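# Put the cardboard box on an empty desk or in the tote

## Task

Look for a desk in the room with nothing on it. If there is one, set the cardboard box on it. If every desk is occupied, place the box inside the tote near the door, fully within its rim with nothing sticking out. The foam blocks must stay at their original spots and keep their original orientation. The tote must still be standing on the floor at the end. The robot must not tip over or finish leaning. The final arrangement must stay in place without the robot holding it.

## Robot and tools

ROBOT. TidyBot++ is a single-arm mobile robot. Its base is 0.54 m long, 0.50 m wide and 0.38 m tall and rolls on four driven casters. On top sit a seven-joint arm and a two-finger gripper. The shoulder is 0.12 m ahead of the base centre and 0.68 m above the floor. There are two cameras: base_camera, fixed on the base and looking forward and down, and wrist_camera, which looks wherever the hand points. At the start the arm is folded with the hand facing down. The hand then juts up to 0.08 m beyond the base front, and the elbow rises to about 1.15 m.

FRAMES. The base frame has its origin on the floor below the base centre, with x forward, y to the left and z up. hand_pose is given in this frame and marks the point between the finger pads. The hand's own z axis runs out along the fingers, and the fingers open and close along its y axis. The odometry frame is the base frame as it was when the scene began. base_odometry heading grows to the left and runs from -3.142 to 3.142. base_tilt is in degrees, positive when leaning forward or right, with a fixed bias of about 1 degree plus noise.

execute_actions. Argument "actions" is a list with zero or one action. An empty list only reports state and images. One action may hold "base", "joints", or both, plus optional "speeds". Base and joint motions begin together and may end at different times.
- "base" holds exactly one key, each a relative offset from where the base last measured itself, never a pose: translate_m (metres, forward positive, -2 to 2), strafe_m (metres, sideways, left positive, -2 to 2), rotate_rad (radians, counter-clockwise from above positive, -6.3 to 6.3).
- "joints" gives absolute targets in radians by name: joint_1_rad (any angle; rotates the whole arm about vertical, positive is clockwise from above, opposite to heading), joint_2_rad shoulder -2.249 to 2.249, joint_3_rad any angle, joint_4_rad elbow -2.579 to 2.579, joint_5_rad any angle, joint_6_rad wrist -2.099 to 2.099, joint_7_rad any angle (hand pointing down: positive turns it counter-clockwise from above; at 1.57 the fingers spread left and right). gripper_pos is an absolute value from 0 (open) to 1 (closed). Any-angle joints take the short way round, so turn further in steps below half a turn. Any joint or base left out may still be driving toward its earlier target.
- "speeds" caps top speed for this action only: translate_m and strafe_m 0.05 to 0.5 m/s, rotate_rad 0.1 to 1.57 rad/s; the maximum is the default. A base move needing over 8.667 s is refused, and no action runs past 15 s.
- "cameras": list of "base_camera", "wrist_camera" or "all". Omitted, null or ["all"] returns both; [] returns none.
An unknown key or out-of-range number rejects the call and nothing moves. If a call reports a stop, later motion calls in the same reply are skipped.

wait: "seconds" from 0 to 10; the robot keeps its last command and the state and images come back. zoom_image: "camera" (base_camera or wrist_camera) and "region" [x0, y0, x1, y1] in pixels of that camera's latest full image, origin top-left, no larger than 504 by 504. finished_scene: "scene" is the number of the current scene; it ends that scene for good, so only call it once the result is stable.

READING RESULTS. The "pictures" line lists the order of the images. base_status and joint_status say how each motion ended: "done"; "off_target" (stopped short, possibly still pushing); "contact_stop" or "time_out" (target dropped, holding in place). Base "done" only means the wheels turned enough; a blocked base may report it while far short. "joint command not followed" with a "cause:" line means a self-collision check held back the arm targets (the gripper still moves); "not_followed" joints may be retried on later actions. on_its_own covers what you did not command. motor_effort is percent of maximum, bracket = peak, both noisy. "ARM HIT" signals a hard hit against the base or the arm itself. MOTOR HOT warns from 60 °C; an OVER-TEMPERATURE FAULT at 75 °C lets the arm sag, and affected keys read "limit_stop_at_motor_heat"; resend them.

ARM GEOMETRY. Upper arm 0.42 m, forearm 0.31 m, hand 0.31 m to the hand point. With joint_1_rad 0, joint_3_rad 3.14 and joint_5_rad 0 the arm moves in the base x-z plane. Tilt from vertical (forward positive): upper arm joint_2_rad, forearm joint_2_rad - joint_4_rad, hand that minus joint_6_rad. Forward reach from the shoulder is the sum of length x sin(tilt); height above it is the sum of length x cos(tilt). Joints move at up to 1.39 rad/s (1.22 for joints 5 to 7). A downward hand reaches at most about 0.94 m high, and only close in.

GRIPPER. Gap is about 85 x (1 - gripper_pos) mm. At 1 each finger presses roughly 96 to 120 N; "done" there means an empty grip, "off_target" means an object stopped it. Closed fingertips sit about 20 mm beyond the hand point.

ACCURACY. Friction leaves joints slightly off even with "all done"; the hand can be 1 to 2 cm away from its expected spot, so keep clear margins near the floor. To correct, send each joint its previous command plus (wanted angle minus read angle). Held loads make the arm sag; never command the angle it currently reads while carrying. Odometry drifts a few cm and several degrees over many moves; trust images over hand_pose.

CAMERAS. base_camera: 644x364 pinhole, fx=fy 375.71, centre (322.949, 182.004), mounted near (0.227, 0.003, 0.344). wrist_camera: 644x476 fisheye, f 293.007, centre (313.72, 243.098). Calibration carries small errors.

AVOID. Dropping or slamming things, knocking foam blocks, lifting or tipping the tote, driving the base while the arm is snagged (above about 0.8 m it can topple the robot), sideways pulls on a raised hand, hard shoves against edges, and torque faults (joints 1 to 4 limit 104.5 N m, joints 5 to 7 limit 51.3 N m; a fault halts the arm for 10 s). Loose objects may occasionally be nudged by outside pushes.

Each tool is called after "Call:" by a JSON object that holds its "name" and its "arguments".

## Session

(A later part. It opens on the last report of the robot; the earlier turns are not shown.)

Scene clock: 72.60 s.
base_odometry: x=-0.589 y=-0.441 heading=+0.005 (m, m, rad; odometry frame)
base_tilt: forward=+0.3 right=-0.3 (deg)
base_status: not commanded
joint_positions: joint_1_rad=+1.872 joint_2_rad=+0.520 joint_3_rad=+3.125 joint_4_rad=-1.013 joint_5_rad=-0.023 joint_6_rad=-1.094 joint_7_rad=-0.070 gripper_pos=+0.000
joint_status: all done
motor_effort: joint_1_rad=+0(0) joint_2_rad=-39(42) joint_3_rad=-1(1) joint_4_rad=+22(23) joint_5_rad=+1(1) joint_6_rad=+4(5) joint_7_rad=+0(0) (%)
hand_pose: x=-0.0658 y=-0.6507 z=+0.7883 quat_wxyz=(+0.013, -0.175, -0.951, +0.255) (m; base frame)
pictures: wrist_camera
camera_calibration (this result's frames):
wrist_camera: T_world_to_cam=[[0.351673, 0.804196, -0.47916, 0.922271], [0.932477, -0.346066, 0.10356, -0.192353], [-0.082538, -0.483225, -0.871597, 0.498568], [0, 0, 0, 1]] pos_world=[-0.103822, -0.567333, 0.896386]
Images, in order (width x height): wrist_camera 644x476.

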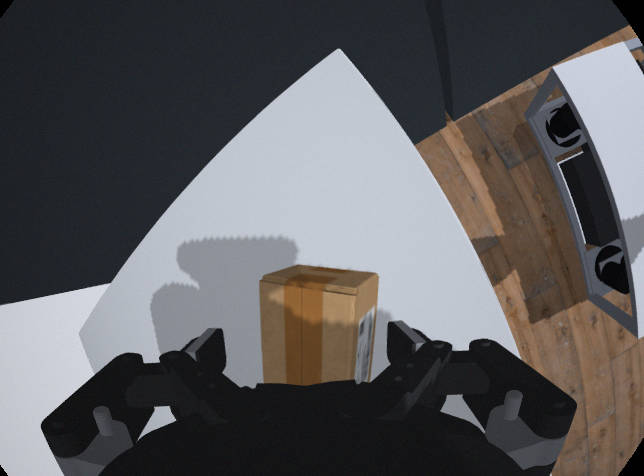

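Descend a bit more, then close.

Call:
{"name": "execute_actions", "arguments": {"actions": [{"joints":{"joint_2_rad":0.55,"joint_4_rad":-1.08,"joint_6_rad":-1.0}}], "cameras": ["wrist_camera"]}}

Call:
{"name": "execute_actions", "arguments": {"actions": [{"joints":{"gripper_pos":1}}], "cameras": ["wrist_camera"]}}

Scene clock: 73.53 s.
base_odometry: x=-0.589 y=-0.441 heading=+0.005 (m, m, rad; odometry frame)
base_tilt: forward=+0.3 right=-0.3 (deg)
base_status: not commanded
joint_positions: joint_1_rad=+1.872 joint_2_rad=+0.536 joint_3_rad=+3.125 joint_4_rad=-1.060 joint_5_rad=-0.023 joint_6_rad=-1.033 joint_7_rad=-0.070 gripper_pos=+0.000
joint_status: all done
motor_effort: joint_1_rad=+0(0) joint_2_rad=-40(42) joint_3_rad=+0(1) joint_4_rad=+22(23) joint_5_rad=+0(0) joint_6_rad=+4(4) joint_7_rad=+0(0) (%)
hand_pose: x=-0.0675 y=-0.6558 z=+0.7645 quat_wxyz=(+0.013, -0.176, -0.951, +0.254) (m; base frame)
pictures: wrist_camera
camera_calibration (this result's frames):
wrist_camera: T_world_to_cam=[[0.353316, 0.804768, -0.476987, 0.914435], [0.931864, -0.347694, 0.103627, -0.191293], [-0.0824496, -0.4811, -0.87278, 0.477465], [0, 0, 0, 1]] pos_world=[-0.105459, -0.57271, 0.872719]
Images, in order (width x height): wrist_camera 644x476.

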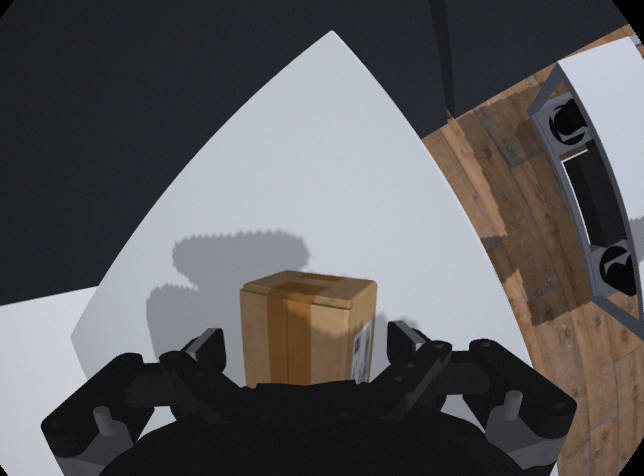

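Scene clock: 74.63 s.
base_odometry: x=-0.589 y=-0.441 heading=+0.005 (m, m, rad; odometry frame)
base_tilt: forward=+0.3 right=-0.3 (deg)
base_status: not commanded
joint_positions: joint_1_rad=+1.872 joint_2_rad=+0.510 joint_3_rad=+3.125 joint_4_rad=-1.059 joint_5_rad=-0.023 joint_6_rad=-1.015 joint_7_rad=-0.070 gripper_pos=+0.998
joint_status: all done
motor_effort: joint_1_rad=+1(1) joint_2_rad=-31(40) joint_3_rad=+0(1) joint_4_rad=+17(22) joint_5_rad=+0(1) joint_6_rad=+2(4) joint_7_rad=+0(1) (%)
hand_pose: x=-0.0683 y=-0.6583 z=+0.7859 quat_wxyz=(+0.015, -0.175, -0.945, +0.275) (m; base frame)
pictures: wrist_camera
camera_calibration (this result's frames):
wrist_camera: T_world_to_cam=[[0.347191, 0.782952, -0.516183, 0.942978], [0.933059, -0.343646, 0.106341, -0.193026], [-0.0941242, -0.518549, -0.849851, 0.451433], [0, 0, 0, 1]] pos_world=[-0.104799, -0.570549, 0.890926]
Images, in order (width x height): wrist_camera 644x476.

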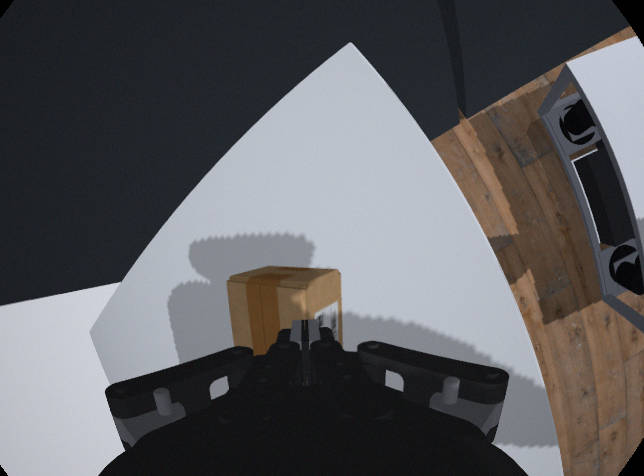

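Call:
{"name": "execute_actions", "arguments": {"actions": [{"joints":{"gripper_pos":0,"joint_2_rad":0.5,"joint_4_rad":-0.9,"joint_6_rad":-1.3}}], "cameras": ["wrist_camera"]}}

Scene clock: 75.87 s.
base_odometry: x=-0.589 y=-0.441 heading=+0.005 (m, m, rad; odometry frame)
base_tilt: forward=+0.4 right=-0.3 (deg)
base_status: not commanded
joint_positions: joint_1_rad=+1.872 joint_2_rad=+0.507 joint_3_rad=+3.125 joint_4_rad=-0.918 joint_5_rad=-0.023 joint_6_rad=-1.268 joint_7_rad=-0.070 gripper_pos=+0.000
joint_status: all done
motor_effort: joint_1_rad=+0(0) joint_2_rad=-38(42) joint_3_rad=+0(1) joint_4_rad=+21(23) joint_5_rad=+1(1) joint_6_rad=+4(4) joint_7_rad=+0(0) (%)
hand_pose: x=-0.0580 y=-0.6255 z=+0.8154 quat_wxyz=(+0.009, -0.175, -0.959, +0.223) (m; base frame)
pictures: wrist_camera
camera_calibration (this result's frames):
wrist_camera: T_world_to_cam=[[0.356135, 0.834486, -0.420477, 0.883589], [0.932219, -0.348258, 0.0984103, -0.190881], [-0.0643123, -0.427024, -0.90195, 0.595926], [0, 0, 0, 1]] pos_world=[-0.0984084, -0.549344, 0.927809]
Images, in order (width x height): wrist_camera 644x476.

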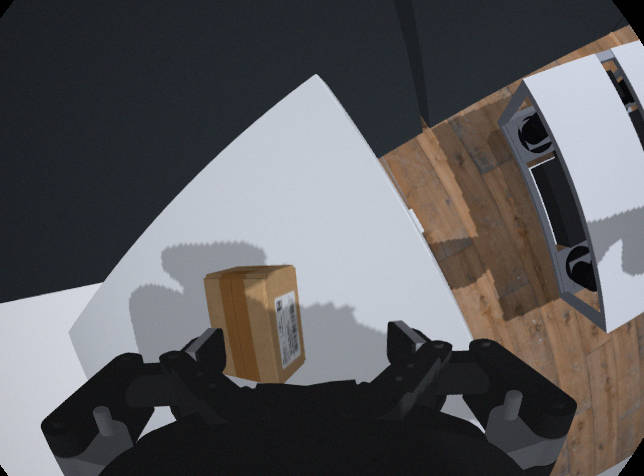

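Call:
{"name": "execute_actions", "arguments": {"actions": [{"joints":{"joint_4_rad":-0.75,"joint_6_rad":-1.4}}], "cameras": []}}

Call:
{"name": "execute_actions", "arguments": {"actions": [{"base":{"strafe_m":-0.06},"joints":{"joint_1_rad":1.92}}], "cameras": ["wrist_camera"]}}

Call:
{"name": "execute_actions", "arguments": {"actions": [{"joints":{"joint_2_rad":0.53,"joint_4_rad":-1.0,"joint_6_rad":-1.15}}], "cameras": ["wrist_camera"]}}

Scene clock: 77.07 s.
base_odometry: x=-0.589 y=-0.441 heading=+0.005 (m, m, rad; odometry frame)
base_tilt: forward=+0.3 right=-0.3 (deg)
base_status: not commanded
joint_positions: joint_1_rad=+1.872 joint_2_rad=+0.505 joint_3_rad=+3.125 joint_4_rad=-0.767 joint_5_rad=-0.023 joint_6_rad=-1.365 joint_7_rad=-0.070 gripper_pos=+0.000
joint_status: all done
motor_effort: joint_1_rad=+0(0) joint_2_rad=-38(40) joint_3_rad=-1(1) joint_4_rad=+21(22) joint_5_rad=+0(1) joint_6_rad=+4(3) joint_7_rad=+1(0) (%)
hand_pose: x=-0.0594 y=-0.6294 z=+0.8700 quat_wxyz=(+0.012, -0.172, -0.953, +0.249) (m; base frame)
pictures: none
No camera images: the call's "cameras" was empty. Leave "cameras" out to get every camera's image.

Scene clock: 78.13 s.
base_odometry: x=-0.588 y=-0.501 heading=+0.005 (m, m, rad; odometry frame)
base_tilt: forward=+0.4 right=-0.3 (deg)
base_status: done
joint_positions: joint_1_rad=+1.902 joint_2_rad=+0.506 joint_3_rad=+3.125 joint_4_rad=-0.767 joint_5_rad=-0.023 joint_6_rad=-1.369 joint_7_rad=-0.070 gripper_pos=+0.000
joint_status: all done
motor_effort: joint_1_rad=+1(2) joint_2_rad=-39(42) joint_3_rad=+0(1) joint_4_rad=+21(22) joint_5_rad=+0(0) joint_6_rad=+4(5) joint_7_rad=+0(0) (%)
hand_pose: x=-0.0785 y=-0.6228 z=+0.8693 quat_wxyz=(+0.016, -0.187, -0.951, +0.247) (m; base frame)
pictures: wrist_camera
camera_calibration (this result's frames):
wrist_camera: T_world_to_cam=[[0.372912, 0.802181, -0.466307, 0.932412], [0.923356, -0.370326, 0.101353, -0.193162], [-0.0913821, -0.468363, -0.878798, 0.596373], [0, 0, 0, 1]] pos_world=[-0.114852, -0.540177, 0.978459]
Images, in order (width x height): wrist_camera 644x476.

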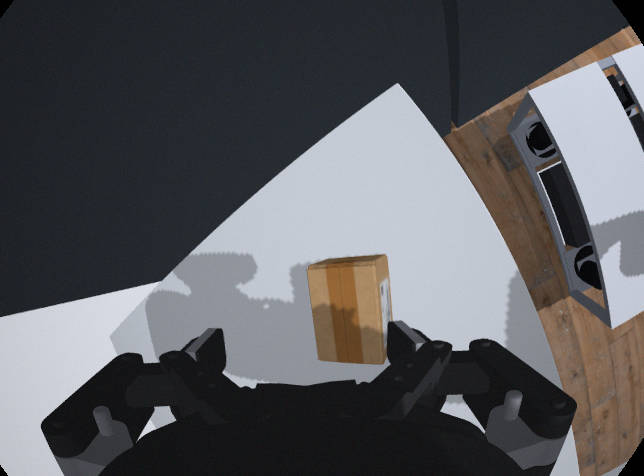

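Scene clock: 79.43 s.
base_odometry: x=-0.588 y=-0.501 heading=+0.005 (m, m, rad; odometry frame)
base_tilt: forward=+0.3 right=-0.3 (deg)
base_status: not commanded
joint_positions: joint_1_rad=+1.902 joint_2_rad=+0.521 joint_3_rad=+3.125 joint_4_rad=-0.983 joint_5_rad=-0.023 joint_6_rad=-1.184 joint_7_rad=-0.070 gripper_pos=+0.000
joint_status: all done
motor_effort: joint_1_rad=+0(0) joint_2_rad=-38(41) joint_3_rad=+0(1) joint_4_rad=+21(23) joint_5_rad=-1(0) joint_6_rad=+4(6) joint_7_rad=+0(0) (%)
hand_pose: x=-0.0802 y=-0.6285 z=+0.7883 quat_wxyz=(+0.013, -0.190, -0.955, +0.225) (m; base frame)
pictures: wrist_camera
camera_calibration (this result's frames):
wrist_camera: T_world_to_cam=[[0.38289, 0.820204, -0.425042, 0.879433], [0.920373, -0.378256, 0.0991762, -0.188993], [-0.07943, -0.42917, -0.899724, 0.564443], [0, 0, 0, 1]] pos_world=[-0.117948, -0.55056, 0.900382]
Images, in order (width x height): wrist_camera 644x476.

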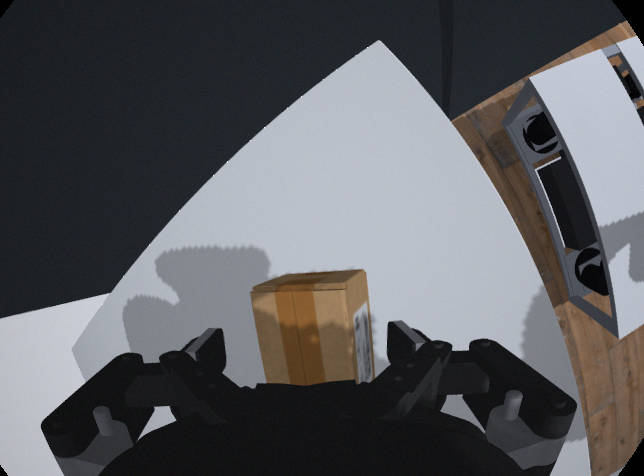

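Call:
{"name": "execute_actions", "arguments": {"actions": [{"joints":{"joint_2_rad":0.59,"joint_4_rad":-1.09,"joint_6_rad":-1.0,"joint_7_rad":0.06}}], "cameras": ["wrist_camera"]}}

Scene clock: 80.60 s.
base_odometry: x=-0.588 y=-0.501 heading=+0.005 (m, m, rad; odometry frame)
base_tilt: forward=+0.3 right=-0.3 (deg)
base_status: not commanded
joint_positions: joint_1_rad=+1.902 joint_2_rad=+0.560 joint_3_rad=+3.125 joint_4_rad=-1.061 joint_5_rad=-0.023 joint_6_rad=-1.028 joint_7_rad=+0.034 gripper_pos=+0.000
joint_status: all done
motor_effort: joint_1_rad=+0(2) joint_2_rad=-33(45) joint_3_rad=+0(1) joint_4_rad=+18(22) joint_5_rad=+0(1) joint_6_rad=+4(3) joint_7_rad=+0(1) (%)
hand_pose: x=-0.0885 y=-0.6523 z=+0.7482 quat_wxyz=(+0.028, -0.142, -0.959, +0.242) (m; base frame)
pictures: wrist_camera
camera_calibration (this result's frames):
wrist_camera: T_world_to_cam=[[0.284242, 0.838795, -0.464359, 0.917856], [0.954395, -0.293671, 0.0537278, -0.0942131], [-0.0913023, -0.458453, -0.884016, 0.485676], [0, 0, 0, 1]] pos_world=[-0.126633, -0.574901, 0.860622]
Images, in order (width x height): wrist_camera 644x476.

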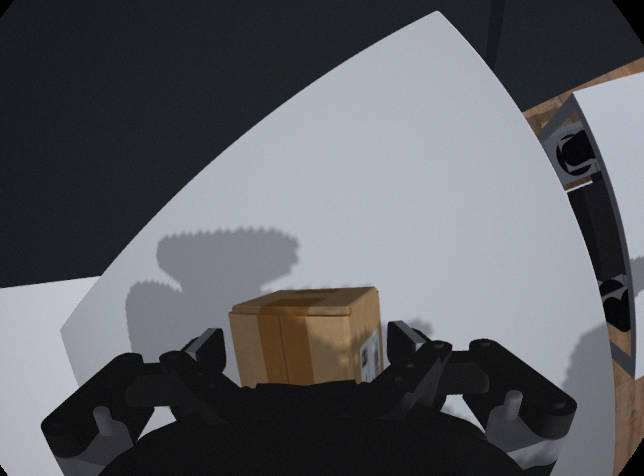

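Effort shows contact (tips on desk). Close.

Call:
{"name": "execute_actions", "arguments": {"actions": [{"joints":{"gripper_pos":1,"joint_2_rad":0.56}}], "cameras": ["wrist_camera"]}}

Scene clock: 81.77 s.
base_odometry: x=-0.588 y=-0.501 heading=+0.005 (m, m, rad; odometry frame)
base_tilt: forward=+0.4 right=-0.3 (deg)
base_status: not commanded
joint_positions: joint_1_rad=+1.903 joint_2_rad=+0.542 joint_3_rad=+3.125 joint_4_rad=-1.065 joint_5_rad=-0.023 joint_6_rad=-1.023 joint_7_rad=+0.034 gripper_pos=+0.276
joint_status: gripper_pos off_target (ended at +0.276, target +1.000); the others done
motor_effort: joint_1_rad=+0(2) joint_2_rad=-37(41) joint_3_rad=-1(2) joint_4_rad=+20(23) joint_5_rad=+0(1) joint_6_rad=+3(4) joint_7_rad=+1(0) (%)
hand_pose: x=-0.0884 y=-0.6512 z=+0.7599 quat_wxyz=(+0.030, -0.141, -0.957, +0.252) (m; base frame)
pictures: wrist_camera
camera_calibration (this result's frames):
wrist_camera: T_world_to_cam=[[0.281589, 0.829849, -0.481724, 0.929464], [0.954604, -0.29311, 0.0530788, -0.0937634], [-0.0971506, -0.474802, -0.874714, 0.478203], [0, 0, 0, 1]] pos_world=[-0.125763, -0.571746, 0.871013]
Images, in order (width x height): wrist_camera 644x476.

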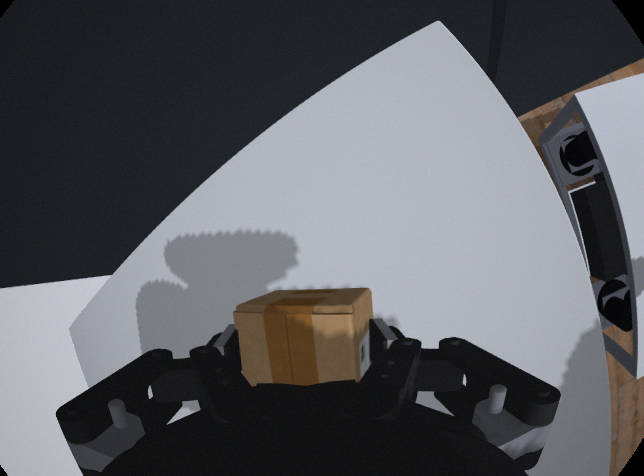

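Call:
{"name": "execute_actions", "arguments": {"actions": [{"joints":{"joint_2_rad":0.2,"joint_4_rad":-1.1,"joint_6_rad":-1.2}}], "cameras": ["wrist_camera"]}}

Call:
{"name": "execute_actions", "arguments": {"actions": [{"base":{"strafe_m":1.98},"joints":{"joint_1_rad":3.14,"joint_2_rad":-0.36,"joint_4_rad":-2.4,"joint_6_rad":-0.3}}]}}

Scene clock: 83.63 s.
base_odometry: x=-0.588 y=-0.501 heading=+0.005 (m, m, rad; odometry frame)
base_tilt: forward=+0.4 right=-0.2 (deg)
base_status: not commanded
joint_positions: joint_1_rad=+1.903 joint_2_rad=+0.199 joint_3_rad=+3.125 joint_4_rad=-1.088 joint_5_rad=-0.023 joint_6_rad=-1.170 joint_7_rad=+0.034 gripper_pos=+0.276
joint_status: all done
motor_effort: joint_1_rad=+1(0) joint_2_rad=-29(45) joint_3_rad=+0(1) joint_4_rad=+23(26) joint_5_rad=+0(0) joint_6_rad=+5(7) joint_7_rad=+0(1) (%)
hand_pose: x=-0.0551 y=-0.5549 z=+0.9411 quat_wxyz=(+0.046, -0.134, -0.932, +0.332) (m; base frame)
pictures: wrist_camera
camera_calibration (this result's frames):
wrist_camera: T_world_to_cam=[[0.245513, 0.741259, -0.624706, 1.01091], [0.958686, -0.281178, 0.0431318, -0.0906783], [-0.143682, -0.609486, -0.779668, 0.518889], [0, 0, 0, 1]] pos_world=[-0.0867052, -0.458587, 1.03999]
Images, in order (width x height): wrist_camera 644x476.

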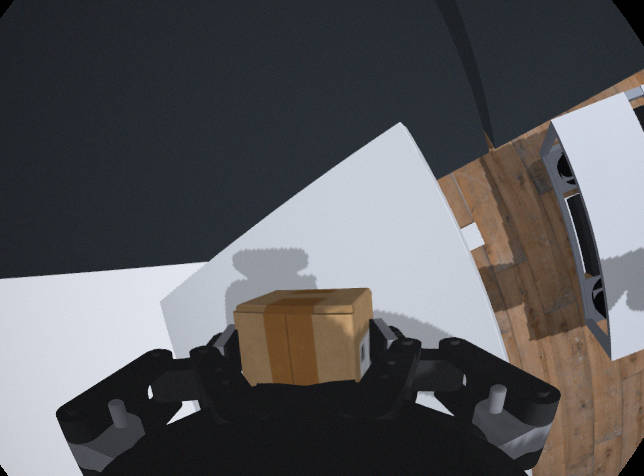

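Scene clock: 89.10 s.
base_odometry: x=-0.598 y=+1.480 heading=+0.005 (m, m, rad; odometry frame)
base_tilt: forward=+0.3 right=-0.4 (deg)
base_status: done
joint_positions: joint_1_rad=+3.117 joint_2_rad=-0.338 joint_3_rad=+3.127 joint_4_rad=-2.386 joint_5_rad=-0.023 joint_6_rad=-0.339 joint_7_rad=+0.034 gripper_pos=+0.276
joint_status: all done
motor_effort: joint_1_rad=+0(3) joint_2_rad=-7(32) joint_3_rad=+0(2) joint_4_rad=+22(24) joint_5_rad=+1(1) joint_6_rad=+6(6) joint_7_rad=+0(0) (%)
hand_pose: x=-0.2332 y=-0.0175 z=+0.7071 quat_wxyz=(+0.256, -0.639, -0.676, +0.264) (m; base frame)
pictures: base_camera, wrist_camera
camera_calibration (this result's frames):
wrist_camera: T_world_to_cam=[[0.735357, 0.0183602, -0.677432, 0.649022], [0.0540736, -0.998035, 0.0316479, 0.025856], [-0.67552, -0.0599036, -0.734905, 0.492401], [0, 0, 0, 1]] pos_world=[-0.146034, 0.0433857, 0.800717]
Images, in order (width x height): base_camera 644x364, wrist_camera 644x476.

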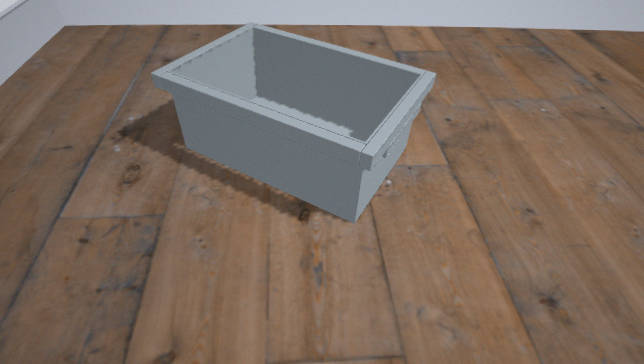

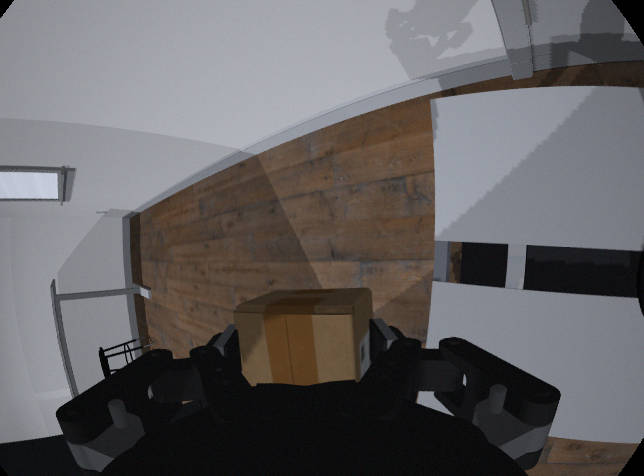

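Call:
{"name": "execute_actions", "arguments": {"actions": [{"base":{"translate_m":-1.75},"joints":{"joint_7_rad":1.57}}], "cameras": []}}

Call:
{"name": "execute_actions", "arguments": {"actions": [{"base":{"strafe_m":-0.7},"joints":{"joint_2_rad":-0.1,"joint_4_rad":-1.2,"joint_6_rad":-0.9}}], "cameras": ["wrist_camera"]}}

Scene clock: 94.07 s.
base_odometry: x=-2.349 y=+1.471 heading=+0.005 (m, m, rad; odometry frame)
base_tilt: forward=+0.3 right=-0.3 (deg)
base_status: done
joint_positions: joint_1_rad=+3.117 joint_2_rad=-0.344 joint_3_rad=+3.127 joint_4_rad=-2.387 joint_5_rad=-0.023 joint_6_rad=-0.335 joint_7_rad=+1.558 gripper_pos=+0.276
joint_status: all done
motor_effort: joint_1_rad=+1(1) joint_2_rad=-6(9) joint_3_rad=+0(0) joint_4_rad=+22(23) joint_5_rad=+1(1) joint_6_rad=+6(7) joint_7_rad=+0(1) (%)
hand_pose: x=-0.2338 y=-0.0175 z=+0.7099 quat_wxyz=(+0.372, +0.005, -0.928, +0.015) (m; base frame)
pictures: none
No camera images: the call's "cameras" was empty. Leave "cameras" out to get every camera's image.

Scene clock: 96.83 s.
base_odometry: x=-2.345 y=+0.771 heading=+0.005 (m, m, rad; odometry frame)
base_tilt: forward=+0.3 right=-0.4 (deg)
base_status: done
joint_positions: joint_1_rad=+3.118 joint_2_rad=-0.117 joint_3_rad=+3.125 joint_4_rad=-1.226 joint_5_rad=-0.023 joint_6_rad=-0.871 joint_7_rad=+1.558 gripper_pos=+0.276
joint_status: all done
motor_effort: joint_1_rad=+1(2) joint_2_rad=-17(16) joint_3_rad=+0(3) joint_4_rad=+24(26) joint_5_rad=+0(0) joint_6_rad=+9(8) joint_7_rad=+0(0) (%)
hand_pose: x=-0.3981 y=-0.0286 z=+1.1158 quat_wxyz=(+0.548, +0.011, -0.836, +0.025) (m; base frame)
pictures: wrist_camera
camera_calibration (this result's frames):
wrist_camera: T_world_to_cam=[[-0.0268613, 0.9984, -0.0497623, 0.0715553], [0.426925, -0.0335544, -0.903664, 1.2304], [-0.903888, -0.0455183, -0.42534, 0.24473], [0, 0, 0, 1]] pos_world=[-0.302159, -0.0190158, 1.21952]
Images, in order (width x height): wrist_camera 644x476.

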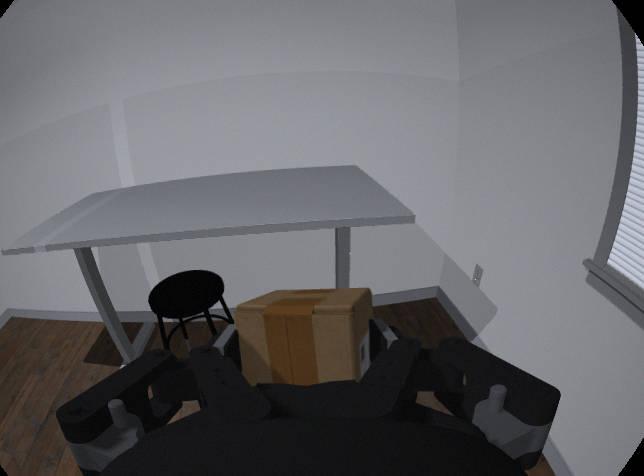

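Call:
{"name": "execute_actions", "arguments": {"actions": [{"base":{"strafe_m":-0.25},"joints":{"joint_2_rad":0.3,"joint_4_rad":-0.6,"joint_6_rad":-1.1}}], "cameras": []}}

Call:
{"name": "execute_actions", "arguments": {"actions": [{"base":{"translate_m":-0.25}}], "cameras": ["wrist_camera"]}}

Scene clock: 98.83 s.
base_odometry: x=-2.344 y=+0.521 heading=+0.004 (m, m, rad; odometry frame)
base_tilt: forward=+0.3 right=-0.3 (deg)
base_status: done
joint_positions: joint_1_rad=+3.122 joint_2_rad=+0.296 joint_3_rad=+3.121 joint_4_rad=-0.630 joint_5_rad=-0.023 joint_6_rad=-1.071 joint_7_rad=+1.558 gripper_pos=+0.276
joint_status: all done
motor_effort: joint_1_rad=+0(3) joint_2_rad=-31(33) joint_3_rad=+0(2) joint_4_rad=+22(24) joint_5_rad=+0(2) joint_6_rad=+9(8) joint_7_rad=-1(0) (%)
hand_pose: x=-0.5374 y=-0.0307 z=+1.1445 quat_wxyz=(+0.541, +0.011, -0.841, +0.028) (m; base frame)
pictures: none
No camera images: the call's "cameras" was empty. Leave "cameras" out to get every camera's image.

Scene clock: 100.63 s.
base_odometry: x=-2.595 y=+0.520 heading=+0.005 (m, m, rad; odometry frame)
base_tilt: forward=+0.3 right=-0.3 (deg)
base_status: done
joint_positions: joint_1_rad=+3.122 joint_2_rad=+0.310 joint_3_rad=+3.121 joint_4_rad=-0.626 joint_5_rad=-0.023 joint_6_rad=-1.074 joint_7_rad=+1.558 gripper_pos=+0.276
joint_status: not commanded
motor_effort: joint_1_rad=+0(0) joint_2_rad=-33(36) joint_3_rad=+0(1) joint_4_rad=+22(23) joint_5_rad=+0(0) joint_6_rad=+9(9) joint_7_rad=+0(1) (%)
hand_pose: x=-0.5431 y=-0.0308 z=+1.1367 quat_wxyz=(+0.535, +0.011, -0.844, +0.028) (m; base frame)
pictures: wrist_camera
camera_calibration (this result's frames):
wrist_camera: T_world_to_cam=[[-0.027986, 0.998083, -0.0552073, 0.0764348], [0.453988, -0.0365135, -0.890259, 1.31053], [-0.890568, -0.0499783, -0.452096, 0.16005], [0, 0, 0, 1]] pos_world=[-0.450289, -0.0204373, 1.24328]
Images, in order (width x height): wrist_camera 644x476.

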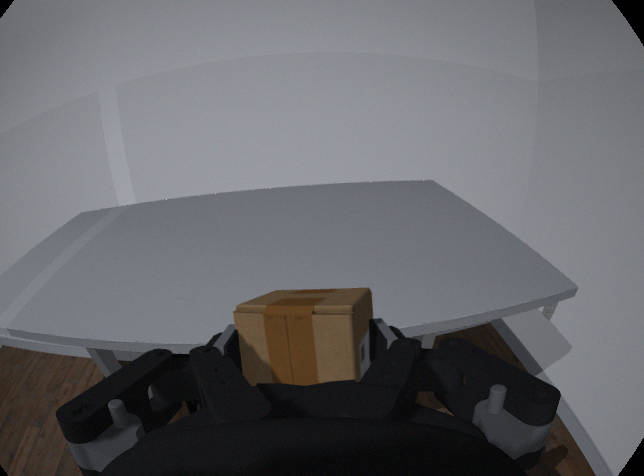

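Call:
{"name": "execute_actions", "arguments": {"actions": [{"base":{"translate_m":-0.33},"speeds":{"translate_m":0.2}}]}}

Scene clock: 103.17 s.
base_odometry: x=-2.925 y=+0.518 heading=+0.005 (m, m, rad; odometry frame)
base_tilt: forward=+0.3 right=-0.4 (deg)
base_status: done
joint_positions: joint_1_rad=+3.122 joint_2_rad=+0.308 joint_3_rad=+3.121 joint_4_rad=-0.625 joint_5_rad=-0.023 joint_6_rad=-1.075 joint_7_rad=+1.558 gripper_pos=+0.276
joint_status: not commanded
motor_effort: joint_1_rad=+0(1) joint_2_rad=-33(36) joint_3_rad=-1(1) joint_4_rad=+23(23) joint_5_rad=+0(0) joint_6_rad=+8(9) joint_7_rad=+0(0) (%)
hand_pose: x=-0.5423 y=-0.0308 z=+1.1381 quat_wxyz=(+0.536, +0.011, -0.844, +0.028) (m; base frame)
pictures: base_camera, wrist_camera
camera_calibration (this result's frames):
wrist_camera: T_world_to_cam=[[-0.0280957, 0.99808, -0.0551915, 0.0764332], [0.452387, -0.0365397, -0.891073, 1.3114], [-0.891379, -0.0500032, -0.450492, 0.159075], [0, 0, 0, 1]] pos_world=[-0.449317, -0.020414, 1.24443]
Images, in order (width x height): base_camera 644x364, wrist_camera 644x476.

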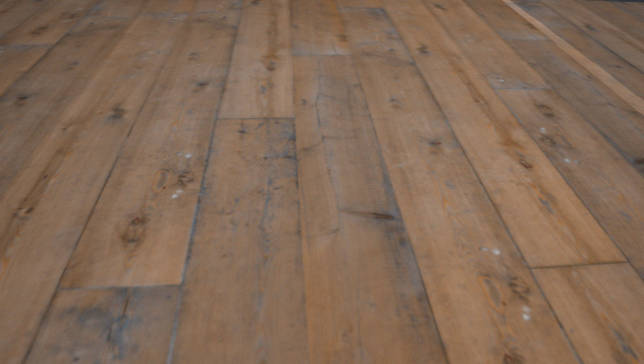

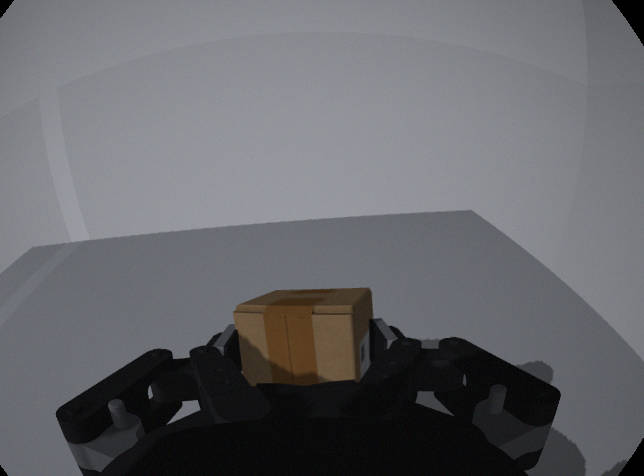

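Call:
{"name": "execute_actions", "arguments": {"actions": [{"base":{"translate_m":-0.12},"joints":{"joint_2_rad":0.31,"joint_4_rad":-0.45,"joint_6_rad":-1.83},"speeds":{"translate_m":0.1}}], "cameras": ["wrist_camera"]}}

Scene clock: 105.07 s.
base_odometry: x=-3.045 y=+0.517 heading=+0.006 (m, m, rad; odometry frame)
base_tilt: forward=+0.3 right=-0.3 (deg)
base_status: done
joint_positions: joint_1_rad=+3.122 joint_2_rad=+0.314 joint_3_rad=+3.121 joint_4_rad=-0.476 joint_5_rad=-0.023 joint_6_rad=-1.816 joint_7_rad=+1.558 gripper_pos=+0.276
joint_status: all done
motor_effort: joint_1_rad=+0(1) joint_2_rad=-28(33) joint_3_rad=+0(1) joint_4_rad=+18(22) joint_5_rad=+1(0) joint_6_rad=+5(8) joint_7_rad=+0(0) (%)
hand_pose: x=-0.3920 y=-0.0261 z=+1.0360 quat_wxyz=(+0.264, +0.018, -0.964, +0.020) (m; base frame)
pictures: wrist_camera
camera_calibration (this result's frames):
wrist_camera: T_world_to_cam=[[-0.0174713, 0.99927, -0.0339742, 0.0525365], [0.875215, -0.0011441, -0.483732, 0.897245], [-0.483418, -0.0381862, -0.874557, 0.846859], [0, 0, 0, 1]] pos_world=[-0.374978, -0.0191333, 1.17644]
Images, in order (width x height): wrist_camera 644x476.

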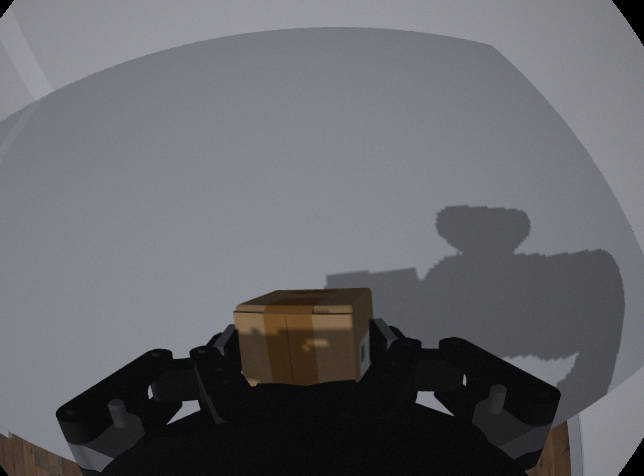

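Call:
{"name": "execute_actions", "arguments": {"actions": [{"joints":{"joint_2_rad":0.4,"joint_6_rad":-1.78}}], "cameras": []}}

Call:
{"name": "execute_actions", "arguments": {"actions": [{"joints":{"gripper_pos":0}}], "cameras": ["wrist_camera"]}}

Scene clock: 106.23 s.
base_odometry: x=-3.045 y=+0.517 heading=+0.006 (m, m, rad; odometry frame)
base_tilt: forward=+0.3 right=-0.4 (deg)
base_status: not commanded
joint_positions: joint_1_rad=+3.122 joint_2_rad=+0.368 joint_3_rad=+3.121 joint_4_rad=-0.454 joint_5_rad=-0.023 joint_6_rad=-1.803 joint_7_rad=+1.558 gripper_pos=+0.280
joint_status: all done
motor_effort: joint_1_rad=+0(0) joint_2_rad=-27(28) joint_3_rad=+0(1) joint_4_rad=+16(18) joint_5_rad=+1(1) joint_6_rad=+4(4) joint_7_rad=+0(1) (%)
hand_pose: x=-0.4155 y=-0.0266 z=+1.0177 quat_wxyz=(+0.255, +0.017, -0.967, +0.020) (m; base frame)
pictures: none
No camera images: the call's "cameras" was empty. Leave "cameras" out to get every camera's image.

Scene clock: 107.43 s.
base_odometry: x=-3.045 y=+0.517 heading=+0.006 (m, m, rad; odometry frame)
base_tilt: forward=+0.3 right=-0.4 (deg)
base_status: not commanded
joint_positions: joint_1_rad=+3.122 joint_2_rad=+0.384 joint_3_rad=+3.121 joint_4_rad=-0.454 joint_5_rad=-0.023 joint_6_rad=-1.803 joint_7_rad=+1.558 gripper_pos=+0.000
joint_status: all done
motor_effort: joint_1_rad=+0(0) joint_2_rad=-30(31) joint_3_rad=-1(0) joint_4_rad=+17(18) joint_5_rad=+0(0) joint_6_rad=+4(5) joint_7_rad=+0(0) (%)
hand_pose: x=-0.4206 y=-0.0267 z=+1.0095 quat_wxyz=(+0.247, +0.017, -0.969, +0.020) (m; base frame)
pictures: wrist_camera
camera_calibration (this result's frames):
wrist_camera: T_world_to_cam=[[-0.0158064, 0.999272, -0.0347332, 0.0532117], [0.891698, -0.00162793, -0.452629, 0.885034], [-0.452356, -0.0381259, -0.891022, 0.83954], [0, 0, 0, 1]] pos_world=[-0.408571, -0.019724, 1.15049]
Images, in order (width x height): wrist_camera 644x476.

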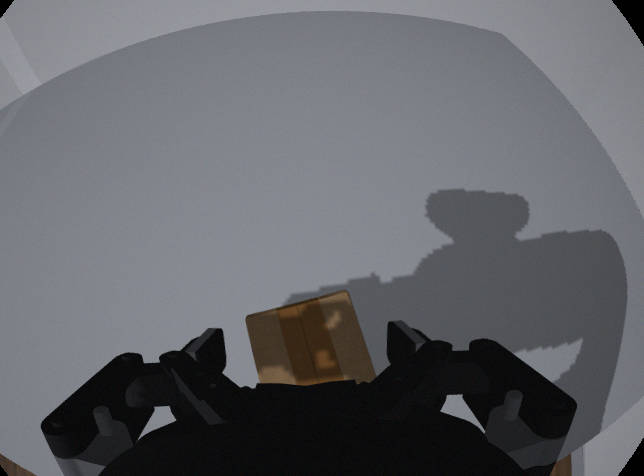

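Lift and retreat, checking.

Call:
{"name": "execute_actions", "arguments": {"actions": [{"joints":{"joint_2_rad":0.2,"joint_6_rad":-1.6}}], "cameras": ["wrist_camera"]}}

Call:
{"name": "execute_actions", "arguments": {"actions": [{"base":{"translate_m":0.3}}], "cameras": ["wrist_camera"]}}

Scene clock: 109.00 s.
base_odometry: x=-3.045 y=+0.517 heading=+0.006 (m, m, rad; odometry frame)
base_tilt: forward=+0.3 right=-0.3 (deg)
base_status: not commanded
joint_positions: joint_1_rad=+3.122 joint_2_rad=+0.193 joint_3_rad=+3.121 joint_4_rad=-0.454 joint_5_rad=-0.023 joint_6_rad=-1.632 joint_7_rad=+1.558 gripper_pos=+0.000
joint_status: all done
motor_effort: joint_1_rad=+0(0) joint_2_rad=-23(34) joint_3_rad=+0(1) joint_4_rad=+17(19) joint_5_rad=+0(1) joint_6_rad=+7(7) joint_7_rad=+0(0) (%)
hand_pose: x=-0.3867 y=-0.0268 z=+1.1432 quat_wxyz=(+0.418, +0.017, -0.908, +0.023) (m; base frame)
pictures: wrist_camera
camera_calibration (this result's frames):
wrist_camera: T_world_to_cam=[[-0.0259247, 0.998836, -0.0406732, 0.0613737], [0.673984, -0.0125846, -0.738639, 1.15782], [-0.738291, -0.0465621, -0.672873, 0.61376], [0, 0, 0, 1]] pos_world=[-0.325625, -0.0181536, 1.27069]
Images, in order (width x height): wrist_camera 644x476.

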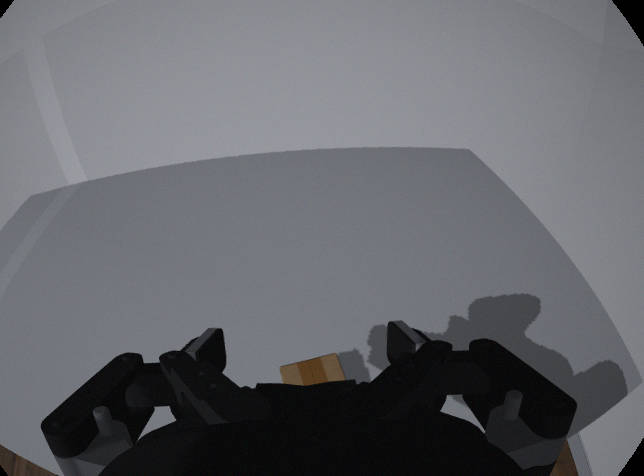

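Scene clock: 111.00 s.
base_odometry: x=-2.745 y=+0.519 heading=+0.006 (m, m, rad; odometry frame)
base_tilt: forward=+0.3 right=-0.4 (deg)
base_status: done
joint_positions: joint_1_rad=+3.122 joint_2_rad=+0.194 joint_3_rad=+3.121 joint_4_rad=-0.454 joint_5_rad=-0.023 joint_6_rad=-1.631 joint_7_rad=+1.558 gripper_pos=+0.000
joint_status: not commanded
motor_effort: joint_1_rad=+0(2) joint_2_rad=-22(26) joint_3_rad=+0(2) joint_4_rad=+17(18) joint_5_rad=+0(0) joint_6_rad=+7(7) joint_7_rad=+0(0) (%)
hand_pose: x=-0.3874 y=-0.0264 z=+1.1431 quat_wxyz=(+0.418, +0.017, -0.908, +0.023) (m; base frame)
pictures: wrist_camera
camera_calibration (this result's frames):
wrist_camera: T_world_to_cam=[[-0.0251772, 0.998853, -0.0407191, 0.0613354], [0.673558, -0.0131489, -0.739017, 1.15844], [-0.738705, -0.0460331, -0.672455, 0.612659], [0, 0, 0, 1]] pos_world=[-0.32616, -0.0178303, 1.27059]
Images, in order (width x height): wrist_camera 644x476.

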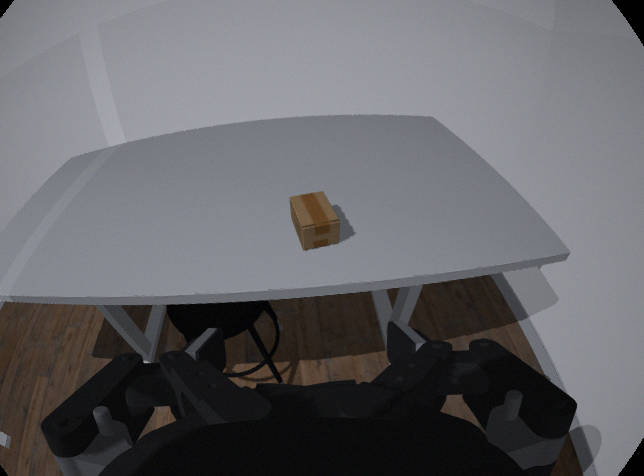

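Call:
{"name": "finished_scene", "arguments": {"scene": 1}}

The scene is finished: the task was done.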